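# Move all cartons flat onto the low platform

## Task

Place every carton on the low platform lying flat, none on top of another and none extending past a platform edge, each keeping the face that was up at the start facing up; a carton that stays there only because the robot is holding it does not count.

## Robot and tools

Robot: one xArm6-type arm (six revolute joints: waist, shoulder, elbow, forearm roll, wrist pitch, wrist roll) with a single vacuum cup as its tool. The controlled point is the cup point, the centre of the cup's 36 mm rim, and the cup faces along that point's own +z axis. The tool body widens from roughly 4 cm behind the rim and sticks out up to about 9 cm sideways, so keep clearance. Loose objects may get a brief push from outside now and then.

Frames: the scene frame has its origin on the table surface under the arm base, +z up, +y to the left when looking along +x. Results report end_effector_position (metres) and end_effector_quat_wxyz in this frame, plus velocities (m/s, rad/s). At long reach the printed position may be somewhat wrong. The base may be slightly tilted.

execute_actions: argument actions is a list holding at most one item. An empty list just returns the state. An item with rows (1 to 15 rows) and optional steps (1 to 15, default 15) is an action; each row lasts one control step of 1/30 s, and the final row repeats to fill the remaining steps. An item with only steps (up to 300) is a wait counted from the previous result, including your reply time. Optional pictures (boolean) toggles images. A row is 7 numbers, each in [-1, 1]: dx, dy, dz, rx, ry, rz, suction. The first six are an offset, expressed in the cup point's own axes, from the cup point pose given in the latest result showing it (or from the current pose for a later call in the same reply, or before any result in this scene). Every row is counted from that same base pose, not from the prior row. Scale: 1.0 = 0.6 m of translation or 180 degrees; rx, ry, rz form a single rotation vector. All-zero offsets are not idle: they pull the arm back to the base pose. Suction is on for values above 0.01, off otherwise, and it persists.

move: target is one such 7-number row (same offset rules). speed is optional, 0.002 to 0.5 m/s (default 0.25); rotation is capped at twice that in rad/s. The cup point follows a straight path lasting 0.5 to 10 s (cut off at 10 s). It does not avoid obstacles, may lag, deviate or overshoot speed, especially with the arm stretched. Suction value is sent at the start and not waited on. The result has a move: line with the outcome (done, off_target, moving, held, fault), limits that acted (paced = pose clipped; held = some steps blocked, after which motion can jump fast) and distance to target. Faster contact hits harder; aiming farther past a contact presses harder.

wait: seconds 0 to 10; nothing new is commanded. zoom_image: camera is cam_high, cam_low or cam_wrist; region [x0, y0, x1, y1] in pixels of that 504x504 image, at most 504x504. read_manual gives only licence text. finished_scene(scene) ends scene 1 or 2 irreversibly and reports success; the next scene's task comes in its result.

Motion limits: each step the commanded pose is clipped to within 70 mm and 16 degrees of the measured pose; position is favoured over orientation. After an action the arm only continues to the last clipped pose, so check the result and send the remainder. A Hand target line shows the pose being driven to. HELD or pose unreachable means the clearance check (which includes the mount) altered or blocked commands. Joint ranges (rad): waist ±6.283, shoulder -2.059 to 2.094, elbow -3.927 to 0.192, forearm roll ±6.283, wrist pitch -1.693 to 3.142, wrist roll ±6.283.

Suction: switch it on and press the rim flat onto a smooth carton face so it seals fully; avoid edges, seams and holes. suction_measured near 0 means no seal, 0.83+ airtight; part_present turns 1 at 0.50 and 0 below 0.45. A held carton rides up to 12 mm nearer the tool. To release, set the carton down on the platform, switch suction off, then back away at least 15 mm. If the cup seals to the table, switch suction off to free it.

Hazards: contact torque reaching a load limit (waist 43.5, shoulder 43.5, elbow 26.1, forearm roll 26.1, wrist pitch 17.4, wrist roll 17.4 N m) stops the arm, backs off, and freezes it 10 s. Torque readings are offset and noisy. Holding loads heats motors: warning at 65 °C, brake stop at 80 °C. Never drop or knock anything off the table (ends the scene). Avoid slams, slips and hard pushes. Time, including reply time, and smoothness affect results, so keep replies short.

Each tool is called after "Emit:" by a JSON object that holds its "name" and its "arguments", one argument or row to a line.

## Session

Emit:
{"name": "execute_actions", "arguments": {
  "actions": []
}}

Scene clock: 0.00 s of 8600.00 s.
end_effector_position=(+0.3999, +0.0021, +0.2994) suction_measured=0.00 part_present=0 end_effector_quat_wxyz=(-0.007, -0.001, +1.000, +0.002) end_effector_velocity=(+0.000, -0.000, +0.000) end_effector_angular_velocity=(-0.001, -0.000, +0.001)
Joint positions: [-0.001 -0.262 -0.926  0.003  1.196  2.357]
Joint velocities: [ 0.     0.    -0.    -0.001 -0.    -0.   ]
Joint torques (N m, as the arm reports them, + toward a larger angle): no reading
Hand target: +0.400, +0.002, +0.299; -0.007, -0.001, +1.000, +0.002

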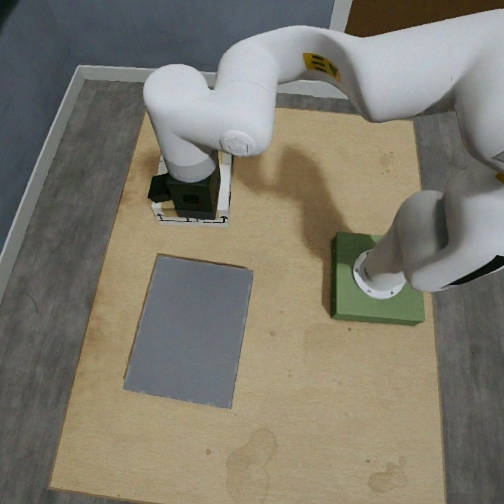

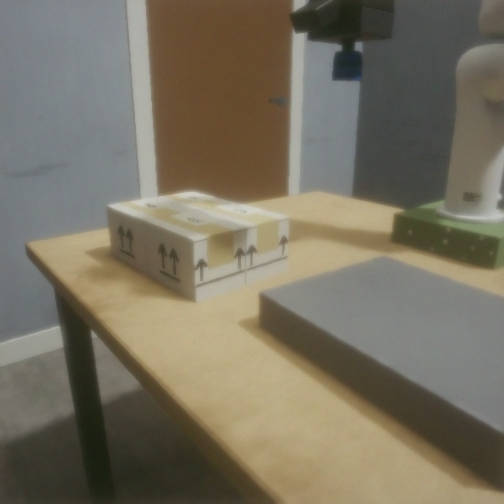

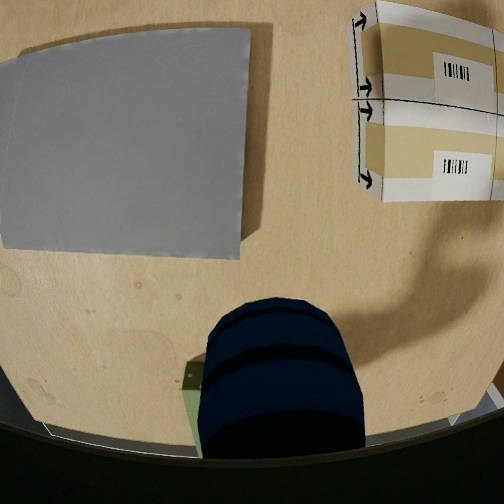

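Emit:
{"name": "zoom_image", "arguments": {
  "camera": "cam_low",
  "region": [90, 170, 310, 320]
}}

Emit:
{"name": "zoom_image", "arguments": {
  "camera": "cam_wrist",
  "region": [300, 0, 504, 220]
}}

Region (90, 170, 310, 320) of cam_low's 504x504 image, scaled by 2.291, with more detail than that image has; it fills the top 344 rows of this view, and the rest is white.

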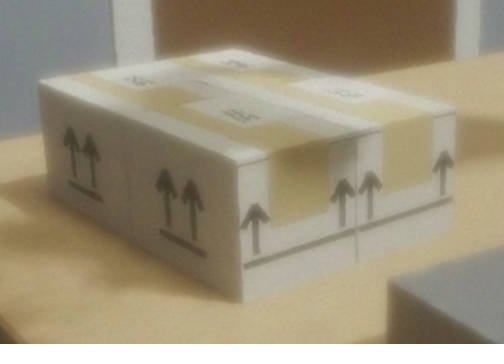

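Region (300, 0, 504, 220) of cam_wrist's 504x504 image, scaled by 2.291, with more detail than that image has; it fills the left 467 columns of this view, and the rest is white.

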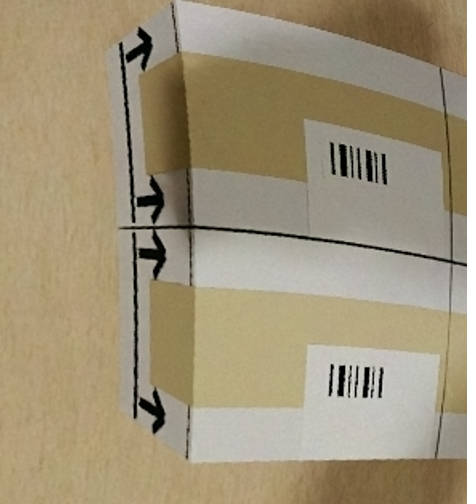

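Emit:
{"name": "move", "arguments": {
  "target": [0.0, -0.3, -0.1, 0, 0, 0, 0]
}}

Scene clock: 11.23 s of 8600.00 s.
end_effector_position=(+0.4017, -0.1772, +0.3589) suction_measured=0.00 part_present=0 end_effector_quat_wxyz=(-0.006, -0.002, +1.000, +0.004) end_effector_velocity=(+0.000, -0.002, +0.001) end_effector_angular_velocity=(+0.001, +0.000, -0.001)
Joint positions: [-0.423 -0.144 -1.214  0.003  1.365  1.935]
Joint velocities: [-0.004  0.004 -0.007  0.001  0.003 -0.003]
Joint torques (N m, as the arm reports them, + toward a larger angle): [ -1.6  -17.59 -21.35   0.29  -1.98   0.23]
Hand target: +0.402, -0.178, +0.359; -0.006, -0.002, +1.000, +0.004
Off the commanded pose: 0.001 m, 0 deg.
After step 90, 6.90 s passed at rest.
move: done

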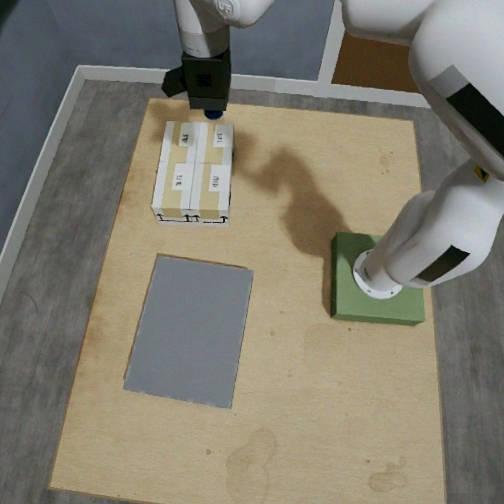

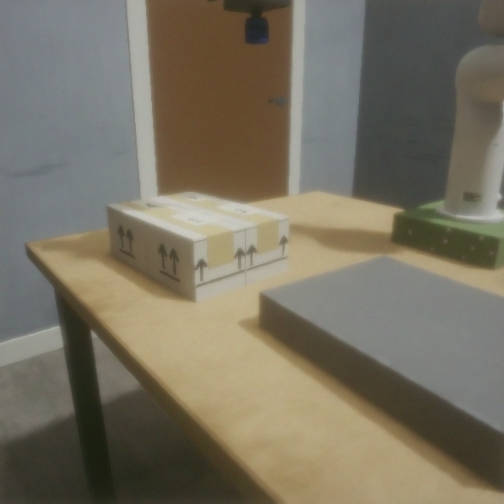

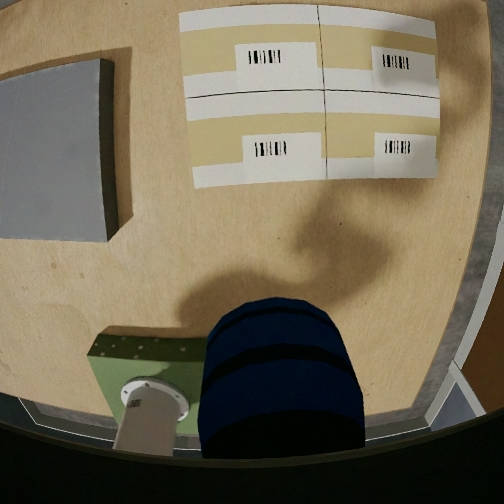

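Emit:
{"name": "move", "arguments": {
  "target": [0.0, -0.05, 0.2, 0, 0, 0, 0]
}}

Scene clock: 22.80 s of 8600.00 s.
end_effector_position=(+0.4009, -0.2067, +0.2394) suction_measured=0.00 part_present=0 end_effector_quat_wxyz=(-0.005, -0.001, +1.000, +0.003) end_effector_velocity=(-0.001, +0.000, -0.004) end_effector_angular_velocity=(+0.002, +0.004, +0.000)
Joint positions: [-0.483 -0.035 -0.984  0.003  1.027  1.874]
Joint velocities: [-0.     0.006  0.004  0.    -0.005 -0.001]
Joint torques (N m, as the arm reports them, + toward a larger angle): [ -1.58 -19.69 -20.88   0.3   -2.05   0.25]
Hand target: +0.401, -0.207, +0.239; -0.006, -0.001, +1.000, +0.004
Off the commanded pose: 0.001 m, 0 deg.
After step 90, 7.50 s passed at rest.
move: done

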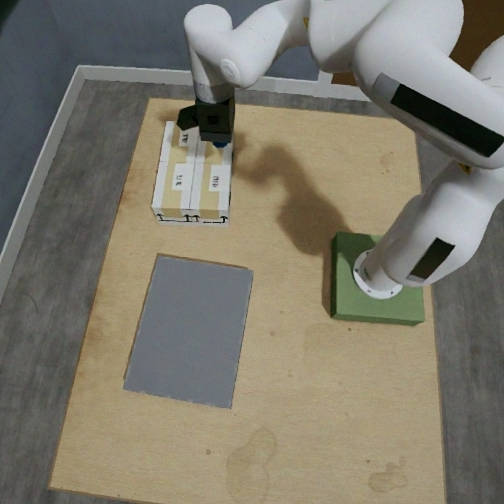

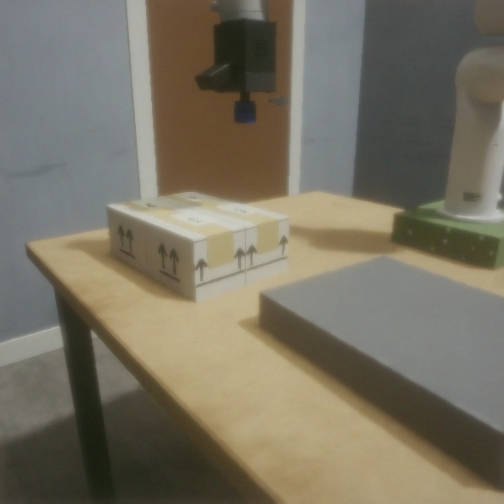

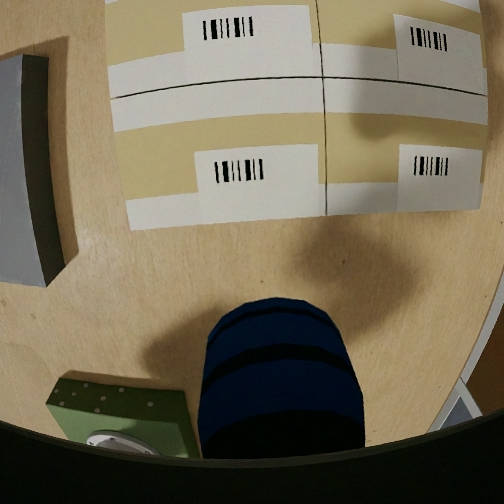

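Emit:
{"name": "move", "arguments": {
  "target": [-0.04, -0.04, 0.0, 0, 0, 0, 0]
}}

Scene clock: 32.30 s of 8600.00 s.
end_effector_position=(+0.4249, -0.2304, +0.2392) suction_measured=0.00 part_present=0 end_effector_quat_wxyz=(-0.005, -0.001, +1.000, +0.003) end_effector_velocity=(+0.001, -0.001, +0.000) end_effector_angular_velocity=(+0.001, +0.001, +0.000)
Joint positions: [-0.504  0.071 -1.11   0.003  1.045  1.854]
Joint velocities: [-0.001  0.006 -0.008  0.     0.003 -0.001]
Joint torques (N m, as the arm reports them, + toward a larger angle): [ -1.34 -22.31 -20.78   0.44  -2.03   0.26]
Hand target: +0.425, -0.231, +0.239; -0.005, -0.001, +1.000, +0.004
Off the commanded pose: 0.000 m, 0 deg.
After step 90, 5.67 s passed at rest.
move: done

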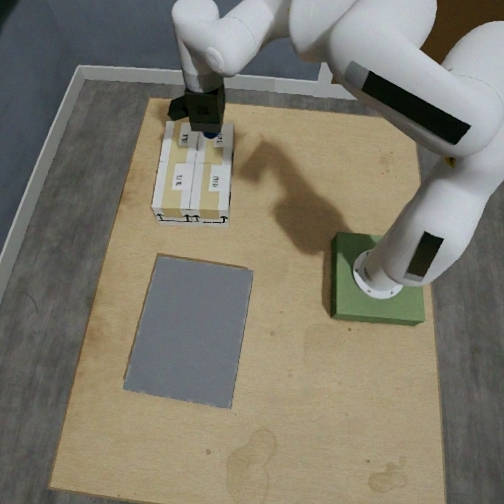

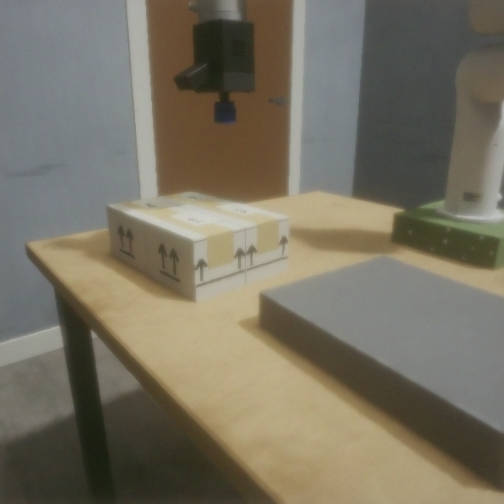

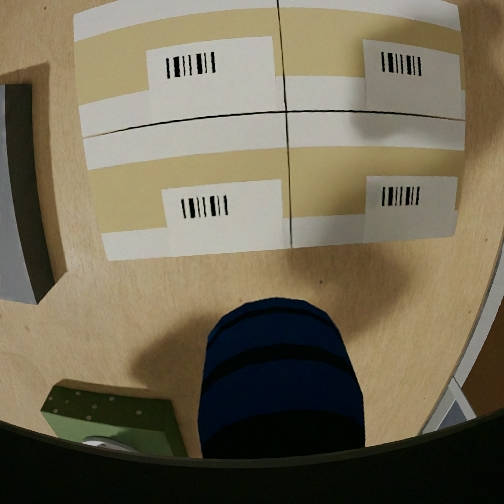

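Emit:
{"name": "move", "arguments": {
  "target": [0.07, 0.68, -0.25, 0, 0, 0, 0],
  "speed": 0.35
}}

Scene clock: 48.37 s of 8600.00 s.
end_effector_position=(+0.3815, +0.1757, +0.3900) suction_measured=0.00 part_present=0 end_effector_quat_wxyz=(-0.006, -0.002, +1.000, +0.000) end_effector_velocity=(-0.000, +0.003, +0.001) end_effector_angular_velocity=(-0.002, +0.000, +0.003)
Joint positions: [ 0.428 -0.204 -1.24   0.002  1.45   2.786]
Joint velocities: [ 0.007  0.005 -0.008 -0.002  0.004  0.004]
Joint torques (N m, as the arm reports them, + toward a larger angle): [ -0.93 -16.03 -21.37   0.29  -1.88   0.22]
Hand target: +0.381, +0.176, +0.390; -0.006, -0.002, +1.000, +0.000
Off the commanded pose: 0.003 m, 0 deg.
After step 90, 11.17 s passed at rest.
move: done

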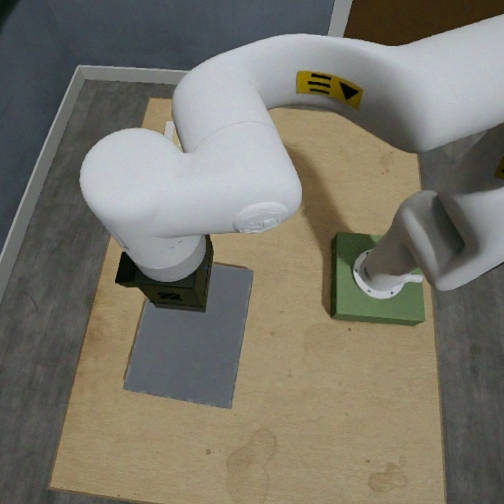

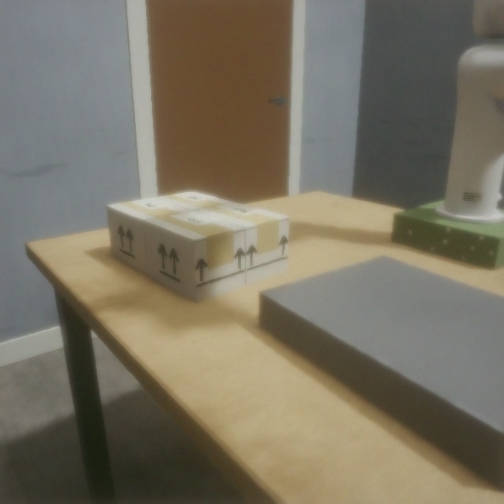

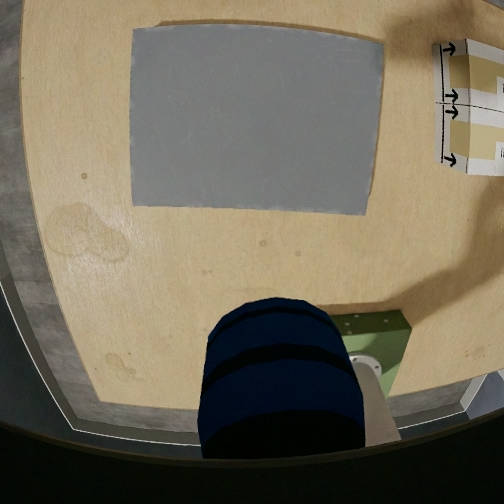

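Emit:
{"name": "move", "arguments": {
  "target": [-0.089, -0.606, 0.40, 0, 0, 0, 0],
  "speed": 0.35
}}

Scene clock: 87.40 s of 8600.00 s.
end_effector_position=(+0.4350, -0.1861, +0.1496) suction_measured=0.00 part_present=0 end_effector_quat_wxyz=(-0.005, -0.001, +1.000, +0.003) end_effector_velocity=(-0.000, -0.001, -0.002) end_effector_angular_velocity=(+0.002, +0.003, -0.003)
Joint positions: [-0.411  0.172 -0.956  0.002  0.79   1.947]
Joint velocities: [-0.003  0.007 -0.004  0.002 -0.    -0.002]
Joint torques (N m, as the arm reports them, + toward a larger angle): [ -0.99 -22.61 -19.02   0.29  -1.86   0.19]
Hand target: +0.435, -0.186, +0.149; -0.005, -0.001, +1.000, +0.003
Off the commanded pose: 0.002 m, 0 deg.
After step 90, 34.10 s passed at rest.
move: done

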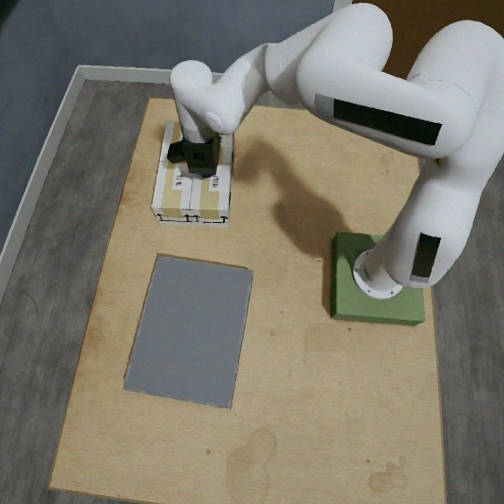

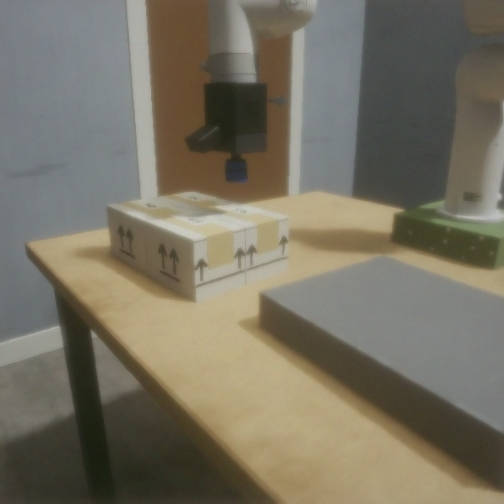

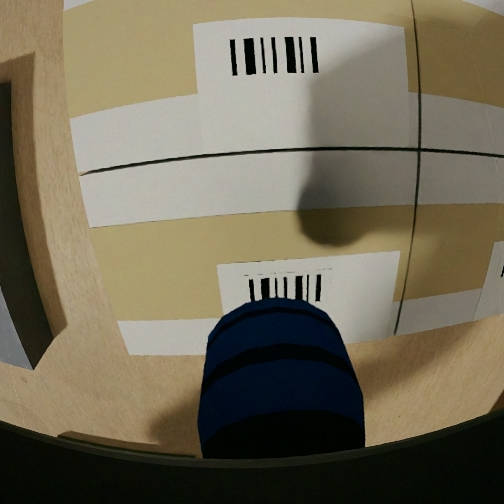

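Emit:
{"name": "move", "arguments": {
  "target": [0, 0, 0.115, 0, 0, 0, 1],
  "speed": 0.1
}}

Scene clock: 99.70 s of 8600.00 s.
end_effector_position=(+0.4347, -0.1862, +0.0815) suction_measured=0.88 part_present=1 end_effector_quat_wxyz=(-0.005, -0.001, +1.000, +0.003) end_effector_velocity=(+0.001, -0.001, -0.001) end_effector_angular_velocity=(-0.003, -0.003, +0.001)
Joint positions: [-0.411  0.319 -0.922  0.002  0.607  1.947]
Joint velocities: [-0.     0.004 -0.002 -0.002 -0.005 -0.   ]
Joint torques (N m, as the arm reports them, + toward a larger angle): [ -1.42 -22.52 -17.53   0.66  -2.85   0.24]
Hand target: +0.434, -0.186, +0.081; -0.005, -0.001, +1.000, +0.003
Off the commanded pose: 0.001 m, 0 deg.
After step 90, 8.17 s passed at rest.
move: done

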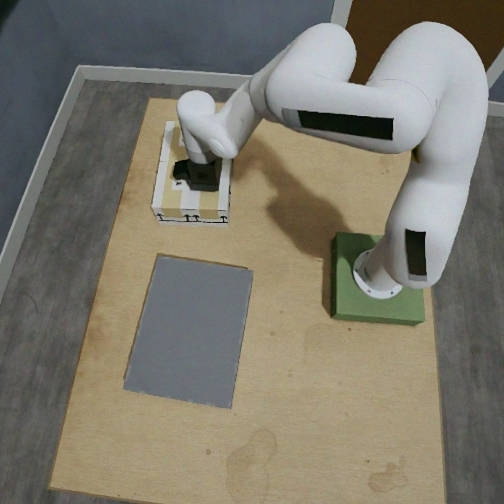

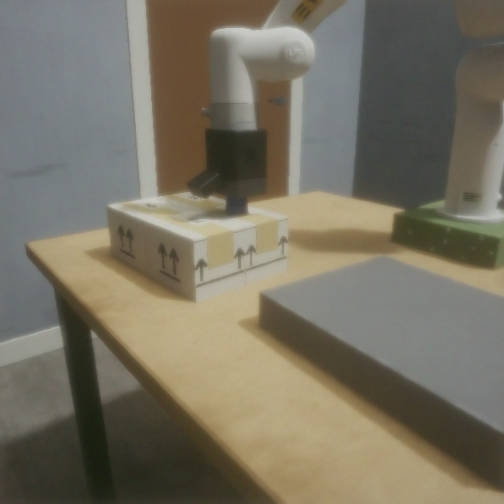

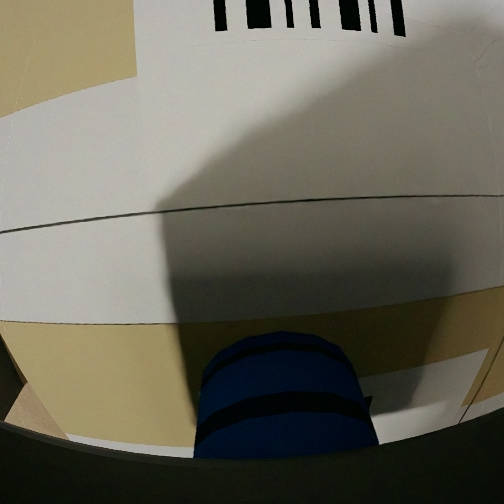

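Emit:
{"name": "move", "arguments": {
  "target": [0, 0, -0.15, 0, 0, 0, 1],
  "speed": 0.15
}}

Emit:
{"name": "move", "arguments": {
  "target": [-0.087, 0.695, 0, 0, 0, 0, 1],
  "speed": 0.25
}}

Scene clock: 112.10 s of 8600.00 s.
end_effector_position=(+0.4351, -0.1861, +0.1707) suction_measured=0.90 part_present=1 end_effector_quat_wxyz=(-0.005, -0.001, +1.000, +0.003) end_effector_velocity=(+0.002, -0.000, +0.005) end_effector_angular_velocity=(-0.002, -0.007, +0.000)
Joint positions: [-0.411  0.135 -0.976  0.002  0.847  1.947]
Joint velocities: [ 0.001 -0.006 -0.006  0.001  0.006  0.   ]
Joint torques (N m, as the arm reports them, + toward a larger angle): [ -1.18 -25.59 -22.96   0.5   -2.56   0.24]
Hand target: +0.435, -0.186, +0.171; -0.005, -0.001, +1.000, +0.003
Off the commanded pose: 0.001 m, 0 deg.
After step 90, 8.33 s passed at rest.
move: done

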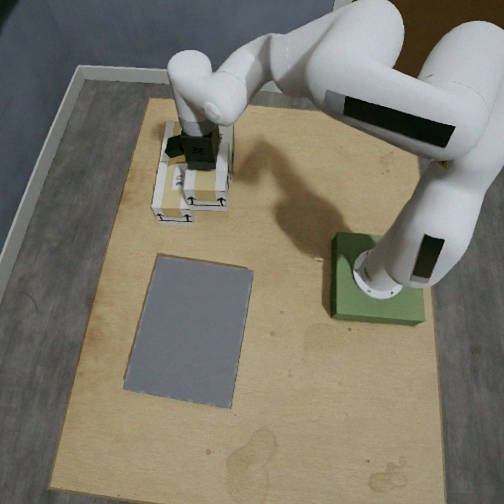

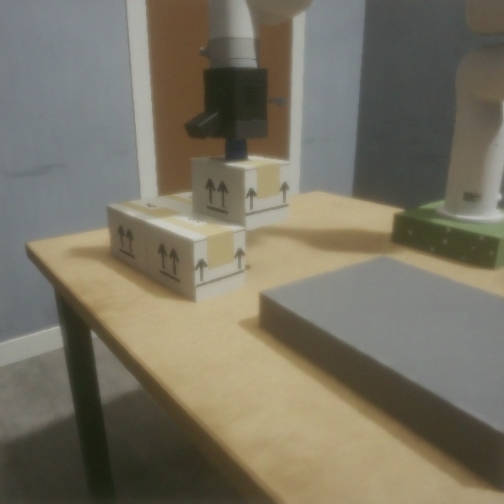

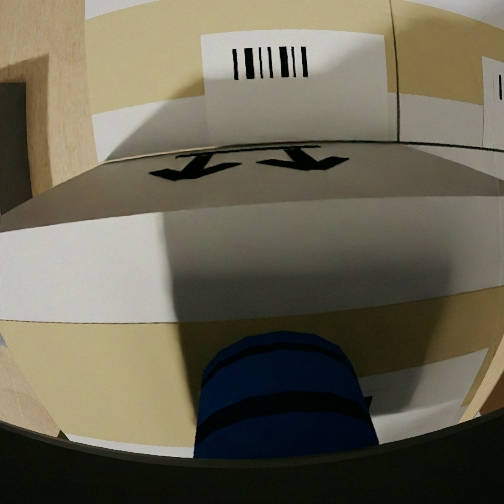

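Scene clock: 114.37 s of 8600.00 s.
end_effector_position=(+0.4848, +0.2291, +0.1707) suction_measured=0.90 part_present=1 end_effector_quat_wxyz=(-0.006, -0.001, +1.000, -0.000) end_effector_velocity=(+0.000, +0.003, +0.000) end_effector_angular_velocity=(-0.001, +0.000, +0.003)
Joint positions: [ 0.436  0.33  -1.244  0.001  0.92   2.795]
Joint velocities: [ 0.005  0.005 -0.008 -0.001  0.004  0.003]
Joint torques (N m, as the arm reports them, + toward a larger angle): [ -1.33 -30.49 -23.74   0.41  -2.65   0.19]
Hand target: +0.485, +0.230, +0.171; -0.006, -0.001, +1.000, -0.000
Off the commanded pose: 0.003 m, 0 deg.
move: done

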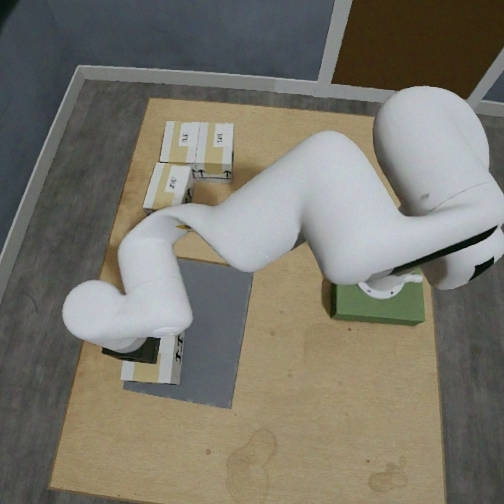

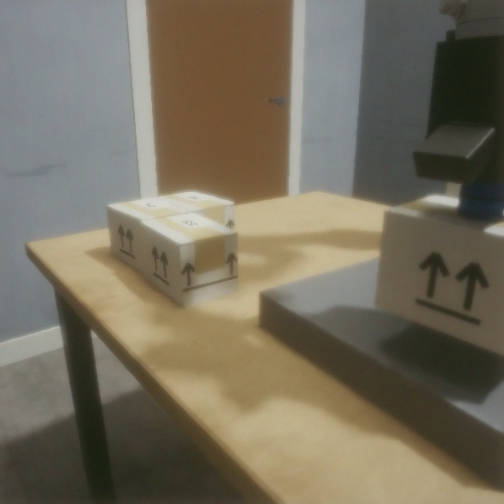

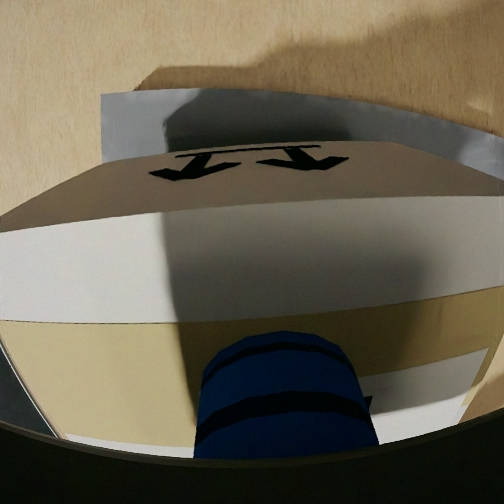

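Emit:
{"name": "move", "arguments": {
  "target": [-0.01, 0.0, 0.03, 0, 0, 0.03, 1],
  "speed": 0.1
}}

Scene clock: 131.30 s of 8600.00 s.
end_effector_position=(+0.4907, +0.2291, +0.1530) suction_measured=0.90 part_present=1 end_effector_quat_wxyz=(-0.006, +0.046, +0.999, -0.000) end_effector_velocity=(+0.002, -0.000, +0.000) end_effector_angular_velocity=(+0.001, -0.004, -0.010)
Joint positions: [ 0.432  0.374 -1.252  0.001  0.884  2.884]
Joint velocities: [-0.002  0.002 -0.003 -0.001 -0.004  0.009]
Joint torques (N m, as the arm reports them, + toward a larger angle): [ -1.07 -31.08 -23.2    0.11  -2.56   0.27]
Hand target: +0.491, +0.229, +0.153; -0.006, +0.046, +0.999, -0.000
Off the commanded pose: 0.000 m, 0 deg.
After step 90, 13.10 s passed at rest.
move: done

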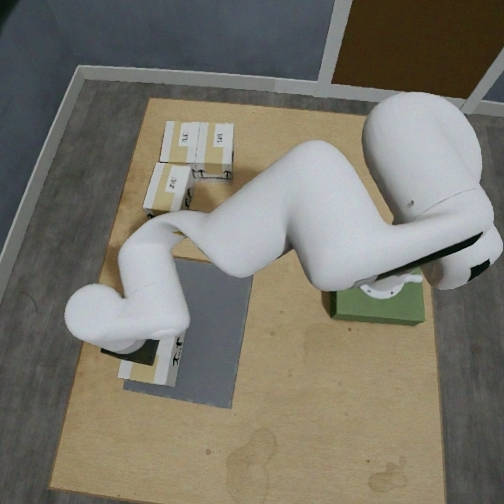

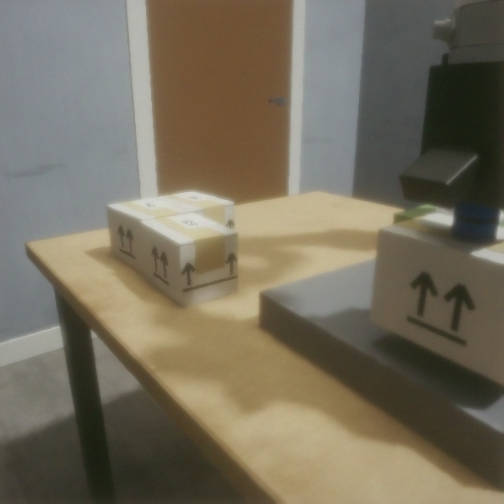

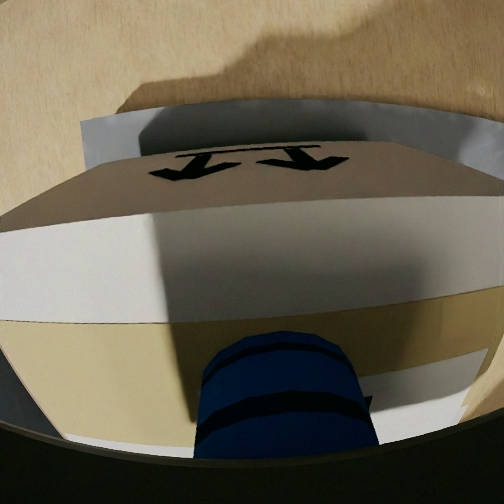

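Emit:
{"name": "move", "arguments": {
  "target": [0.0, 0.01, 0.04, 0, 0, 0.006, 1],
  "speed": 0.04
}}

Scene clock: 137.93 s of 8600.00 s.
end_effector_position=(+0.4915, +0.2352, +0.1299) suction_measured=0.90 part_present=1 end_effector_quat_wxyz=(-0.005, +0.055, +0.998, -0.000) end_effector_velocity=(+0.000, +0.001, -0.001) end_effector_angular_velocity=(+0.002, -0.002, -0.002)
Joint positions: [ 0.441  0.421 -1.249  0.001  0.832  2.912]
Joint velocities: [ 0.001  0.002 -0.001  0.001 -0.004  0.002]
Joint torques (N m, as the arm reports them, + toward a larger angle): [ -1.38 -29.69 -21.49   0.47  -2.55   0.22]
Hand target: +0.491, +0.235, +0.129; -0.006, +0.055, +0.998, -0.000
Off the commanded pose: 0.001 m, 0 deg.
After step 90, 2.70 s passed at rest.
move: done

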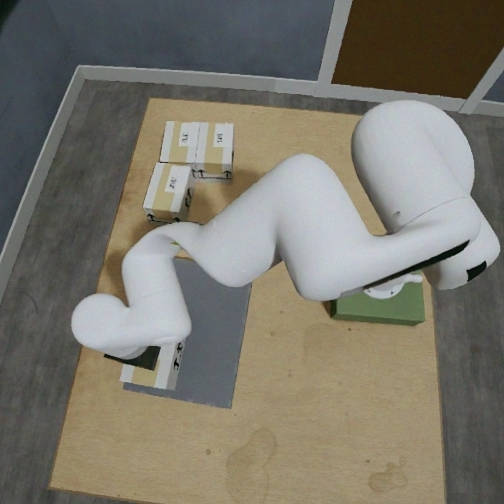

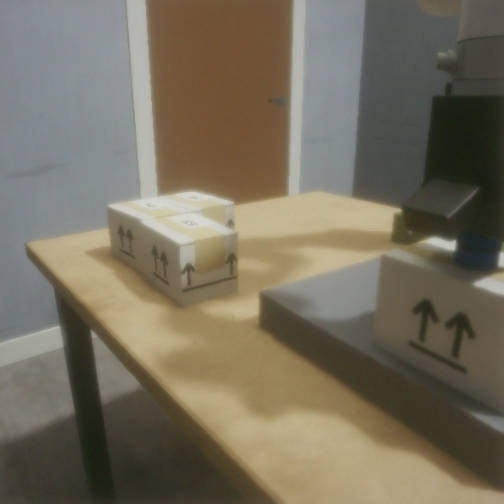

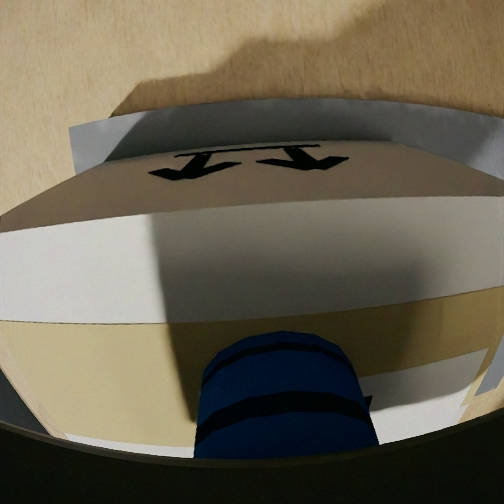

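Emit:
{"name": "move", "arguments": {
  "target": [0.0, 0.0, 0.01, 0, 0, 0, 1],
  "speed": 0.02
}}

Scene clock: 140.53 s of 8600.00 s.
end_effector_position=(+0.4936, +0.2362, +0.1279) suction_measured=0.90 part_present=1 end_effector_quat_wxyz=(-0.001, +0.055, +0.998, +0.002) end_effector_velocity=(-0.001, -0.000, -0.001) end_effector_angular_velocity=(+0.002, -0.003, -0.000)
Joint positions: [ 0.441  0.427 -1.249  0.001  0.818  2.912]
Joint velocities: [ 0.    -0.004  0.009  0.001 -0.008  0.   ]
Joint torques (N m, as the arm reports them, + toward a larger angle): [-0.96 -5.94 -5.63  0.52 -2.36  0.27]
Hand target: +0.491, +0.235, +0.124; -0.005, +0.055, +0.998, -0.000
Off the commanded pose: 0.005 m, 0 deg.
move: off_target

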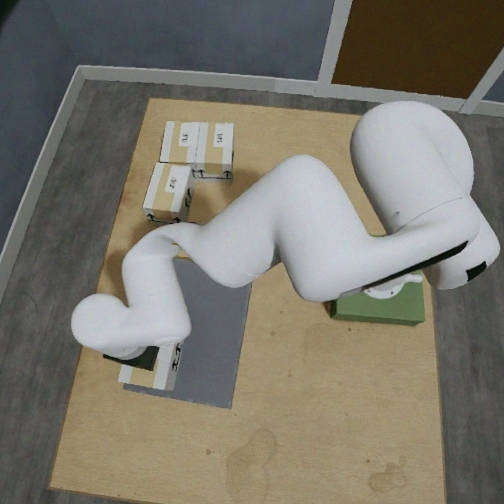

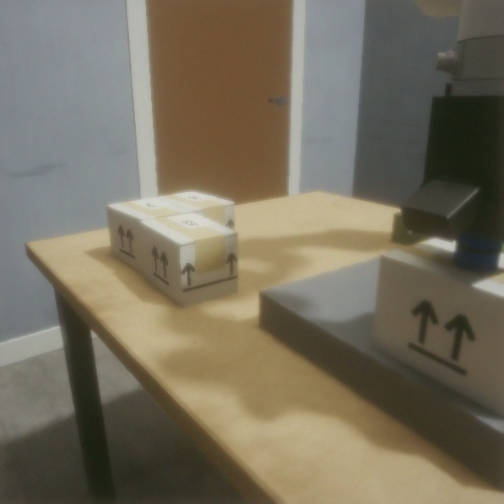

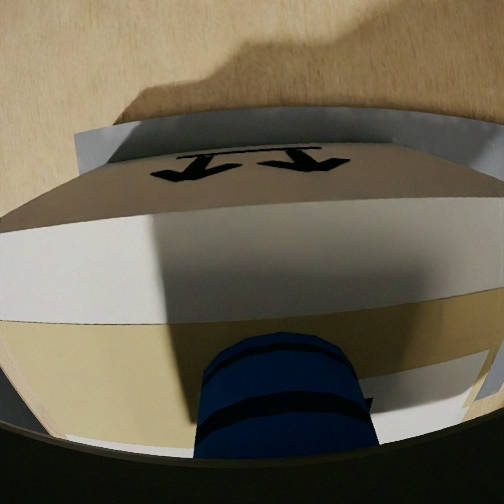

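Emit:
{"name": "execute_actions", "arguments": {
  "actions": [
    {"rows": [[0, 0, -0.002, 0, 0, 0, 0]], "steps": 15}
  ],
  "pictures": false
}}

Emit:
{"name": "move", "arguments": {
  "target": [0, 0, -0.12, 0, 0, 0, 0],
  "speed": 0.12
}}

Scene clock: 143.07 s of 8600.00 s.
end_effector_position=(+0.4934, +0.2361, +0.1286) suction_measured=0.00 part_present=0 end_effector_quat_wxyz=(-0.002, +0.055, +0.998, +0.002) end_effector_velocity=(+0.000, -0.000, +0.000) end_effector_angular_velocity=(-0.001, -0.000, +0.001)
Joint positions: [ 0.441  0.425 -1.249  0.001  0.821  2.912]
Joint velocities: [-0.    -0.    -0.001 -0.002  0.001  0.   ]
Joint torques (N m, as the arm reports them, + toward a larger angle): [ -1.   -13.23  -5.77   0.65   0.82   0.3 ]
Hand target: +0.494, +0.236, +0.129; -0.001, +0.055, +0.998, +0.002
Off the commanded pose: 0.001 m, 0 deg.
Steps of this call (steps 1 to 61: nothing new was sent; steps 62 to 76: all 15 steps of this action). Readings (end_effector_position | what the end effector reports):
62: (+0.4933, +0.2361, +0.1278) | suction_measured=0.65 part_present=1
63: (+0.4933, +0.2361, +0.1282) | suction_measured=0.29 part_present=0
65: (+0.4933, +0.2361, +0.1284) | suction_measured=0.00 part_present=0
69: (+0.4933, +0.2361, +0.1285) | suction_measured=0.00 part_present=0
76: the state above

Scene clock: 144.33 s of 8600.00 s.
end_effector_position=(+0.4930, +0.2358, +0.1998) suction_measured=0.00 part_present=0 end_effector_quat_wxyz=(-0.002, +0.055, +0.998, +0.001) end_effector_velocity=(+0.002, +0.000, +0.005) end_effector_angular_velocity=(+0.003, -0.005, -0.001)
Joint positions: [ 0.441  0.319 -1.315  0.001  0.995  2.912]
Joint velocities: [-0.001 -0.005 -0.007  0.     0.006 -0.   ]
Joint torques (N m, as the arm reports them, + toward a larger angle): [ -1.39 -27.05 -20.74   0.38  -1.93   0.18]
Hand target: +0.493, +0.236, +0.201; -0.002, +0.055, +0.998, +0.002
Off the commanded pose: 0.001 m, 0 deg.
move: done

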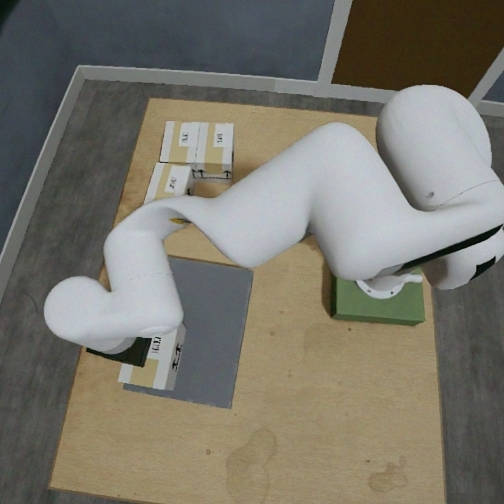

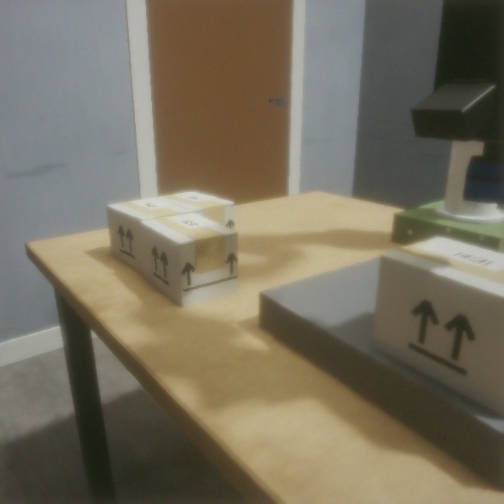

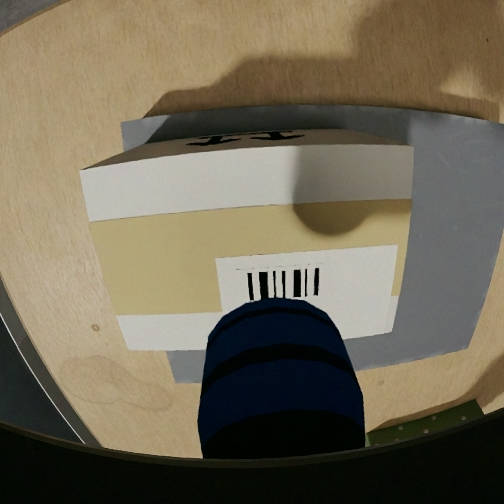

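Emit:
{"name": "zoom_image", "arguments": {
  "camera": "cam_wrist",
  "region": [40, 80, 292, 250]
}}

Emit:
{"name": "zoom_image", "arguments": {
  "camera": "cam_high",
  "region": [80, 300, 280, 430]
}}

Region (40, 80, 292, 250) of cam_wrist's 504x504 image, scaled by 2.000, with more detail than that image has; it fills the top 340 rows of this view, and the rest is white.

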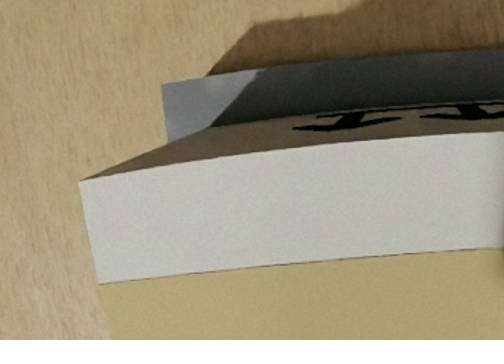

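Region (80, 300, 280, 430) of cam_high's 504x504 image, scaled by 2.520, with more detail than that image has; it fills the top 328 rows of this view, and the rest is white.

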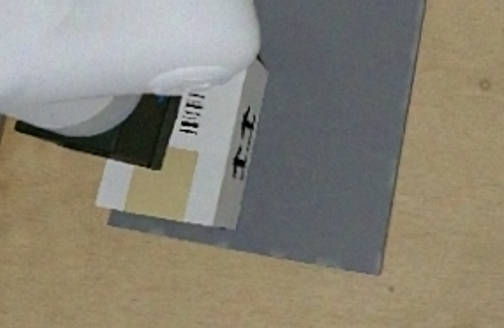

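Emit:
{"name": "move", "arguments": {
  "target": [0.02, -0.77, -0.10, 0, 0, -0.035, 0],
  "speed": 0.35
}}

Scene clock: 153.83 s of 8600.00 s.
end_effector_position=(+0.4322, -0.2205, +0.2577) suction_measured=0.00 part_present=0 end_effector_quat_wxyz=(-0.001, -0.000, +1.000, +0.005) end_effector_velocity=(-0.000, -0.003, +0.000) end_effector_angular_velocity=(+0.002, +0.000, -0.002)
Joint positions: [-0.482  0.055 -1.143  0.01   1.09   1.875]
Joint velocities: [-0.006  0.004 -0.006  0.002  0.003 -0.004]
Joint torques (N m, as the arm reports them, + toward a larger angle): [ -1.34 -21.95 -20.93   0.35  -2.03   0.21]
Hand target: +0.432, -0.221, +0.258; -0.001, -0.000, +1.000, +0.005
Off the commanded pose: 0.003 m, 0 deg.
After step 90, 4.50 s passed at rest.
move: done

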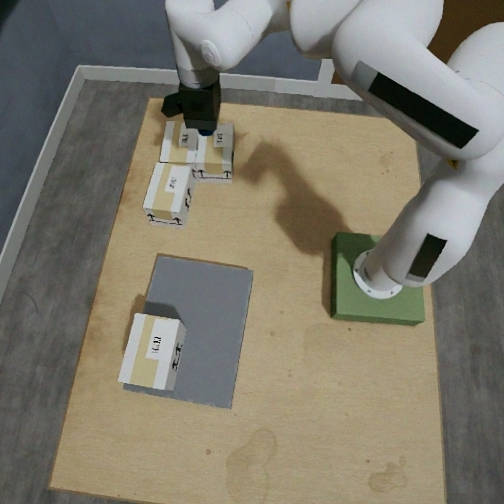

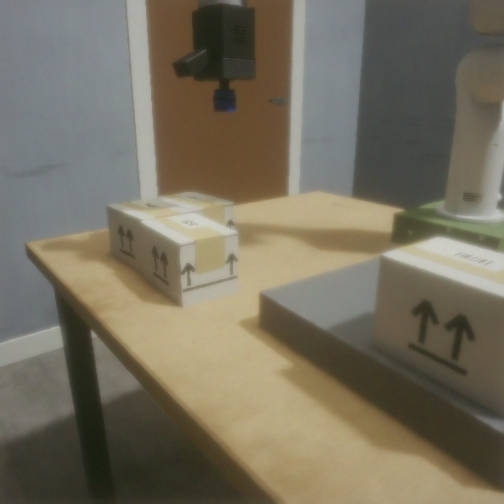

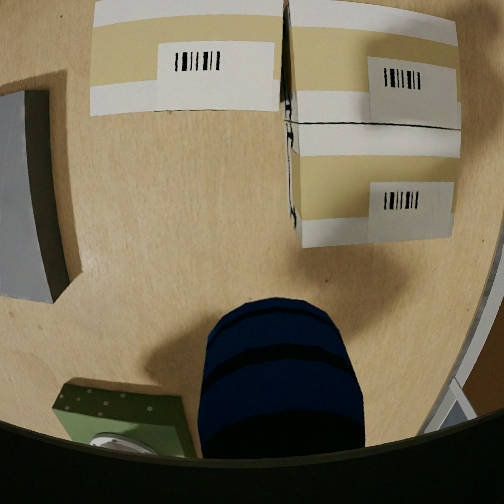

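Emit:
{"name": "move", "arguments": {
  "target": [-0.163, 0.0725, 0.175, 0, 0, 0.035, 0],
  "speed": 0.25
}}

Scene clock: 161.43 s of 8600.00 s.
end_effector_position=(+0.5296, -0.1765, +0.1535) suction_measured=0.00 part_present=0 end_effector_quat_wxyz=(-0.002, +0.055, +0.998, +0.004) end_effector_velocity=(+0.000, +0.002, -0.004) end_effector_angular_velocity=(+0.003, +0.006, -0.001)
Joint positions: [-0.33   0.419 -1.322  0.009  0.903  2.136]
Joint velocities: [ 0.003  0.01  -0.005  0.001  0.002  0.002]
Joint torques (N m, as the arm reports them, + toward a larger angle): [ -1.34 -28.08 -20.16   0.43  -1.95   0.29]
Hand target: +0.530, -0.176, +0.153; -0.002, +0.055, +0.998, +0.004
Off the commanded pose: 0.001 m, 0 deg.
After step 90, 3.40 s passed at rest.
move: done

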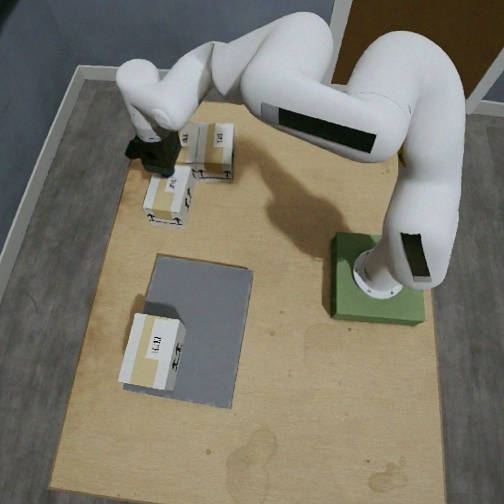

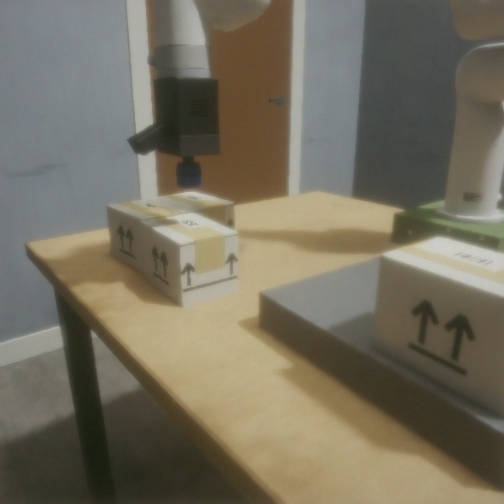

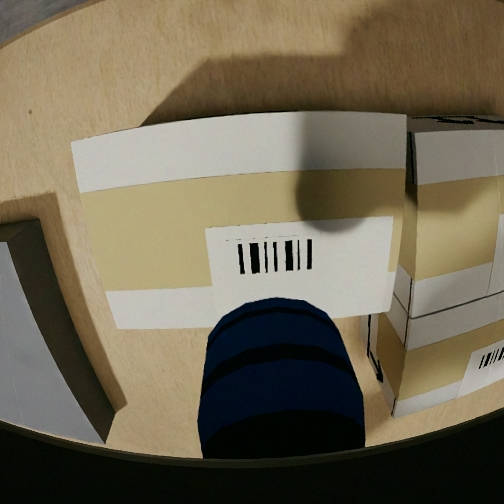

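Emit:
{"name": "move", "arguments": {
  "target": [-0.024, 0.01, 0.119, 0, 0, 0, 1],
  "speed": 0.1
}}

Scene clock: 165.10 s of 8600.00 s.
end_effector_position=(+0.5444, -0.1718, +0.0824) suction_measured=0.88 part_present=1 end_effector_quat_wxyz=(-0.002, +0.055, +0.998, +0.004) end_effector_velocity=(-0.000, +0.000, -0.002) end_effector_angular_velocity=(+0.001, +0.001, -0.001)
Joint positions: [-0.314  0.581 -1.349  0.01   0.768  2.151]
Joint velocities: [ 0.     0.004 -0.001  0.001 -0.002  0.   ]
Joint torques (N m, as the arm reports them, + toward a larger angle): [ -1.18 -32.56 -20.74   0.5   -2.43   0.25]
Hand target: +0.544, -0.172, +0.082; -0.002, +0.055, +0.998, +0.004
Off the commanded pose: 0.000 m, 0 deg.
move: done

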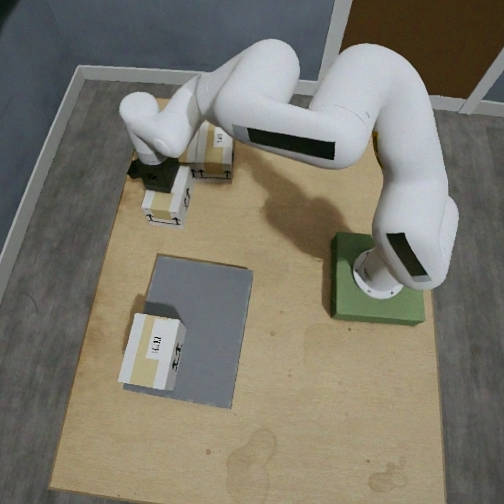

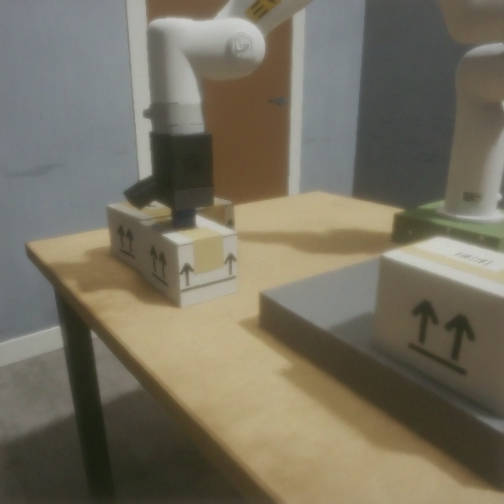

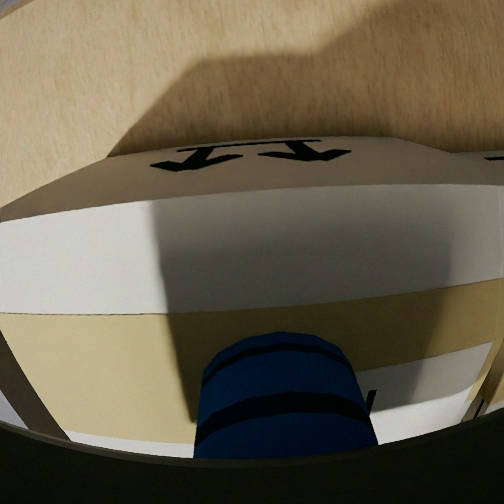

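Emit:
{"name": "move", "arguments": {
  "target": [0, 0, -0.2, 0, 0, 0, 1],
  "speed": 0.15
}}

Scene clock: 170.20 s of 8600.00 s.
end_effector_position=(+0.5441, -0.1722, +0.2012) suction_measured=0.90 part_present=1 end_effector_quat_wxyz=(-0.002, +0.055, +0.998, +0.005) end_effector_velocity=(+0.002, -0.001, +0.007) end_effector_angular_velocity=(-0.003, -0.008, -0.000)
Joint positions: [-0.315  0.398 -1.438  0.009  1.041  2.152]
Joint velocities: [-0.    -0.006 -0.01  -0.     0.007  0.   ]
Joint torques (N m, as the arm reports them, + toward a larger angle): [ -1.2  -30.86 -23.05   0.3   -2.45   0.22]
Hand target: +0.545, -0.172, +0.202; -0.002, +0.055, +0.998, +0.004
Off the commanded pose: 0.002 m, 0 deg.
After step 90, 0.87 s passed at rest.
move: done

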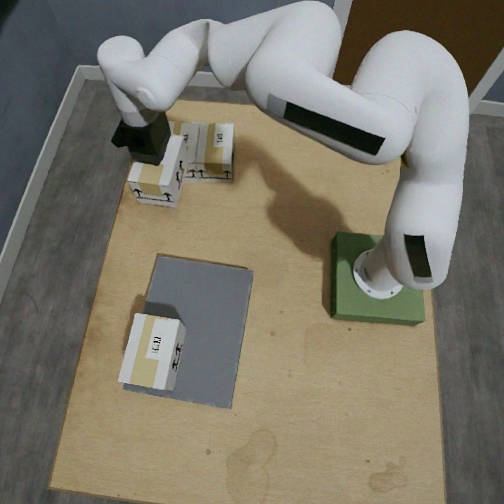

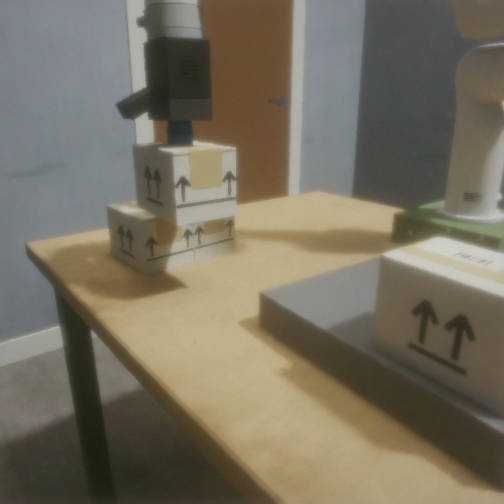

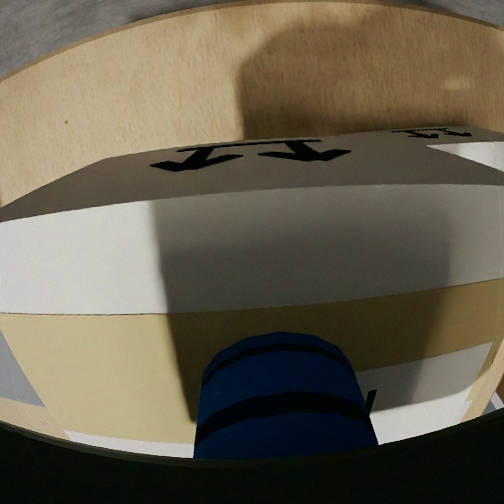

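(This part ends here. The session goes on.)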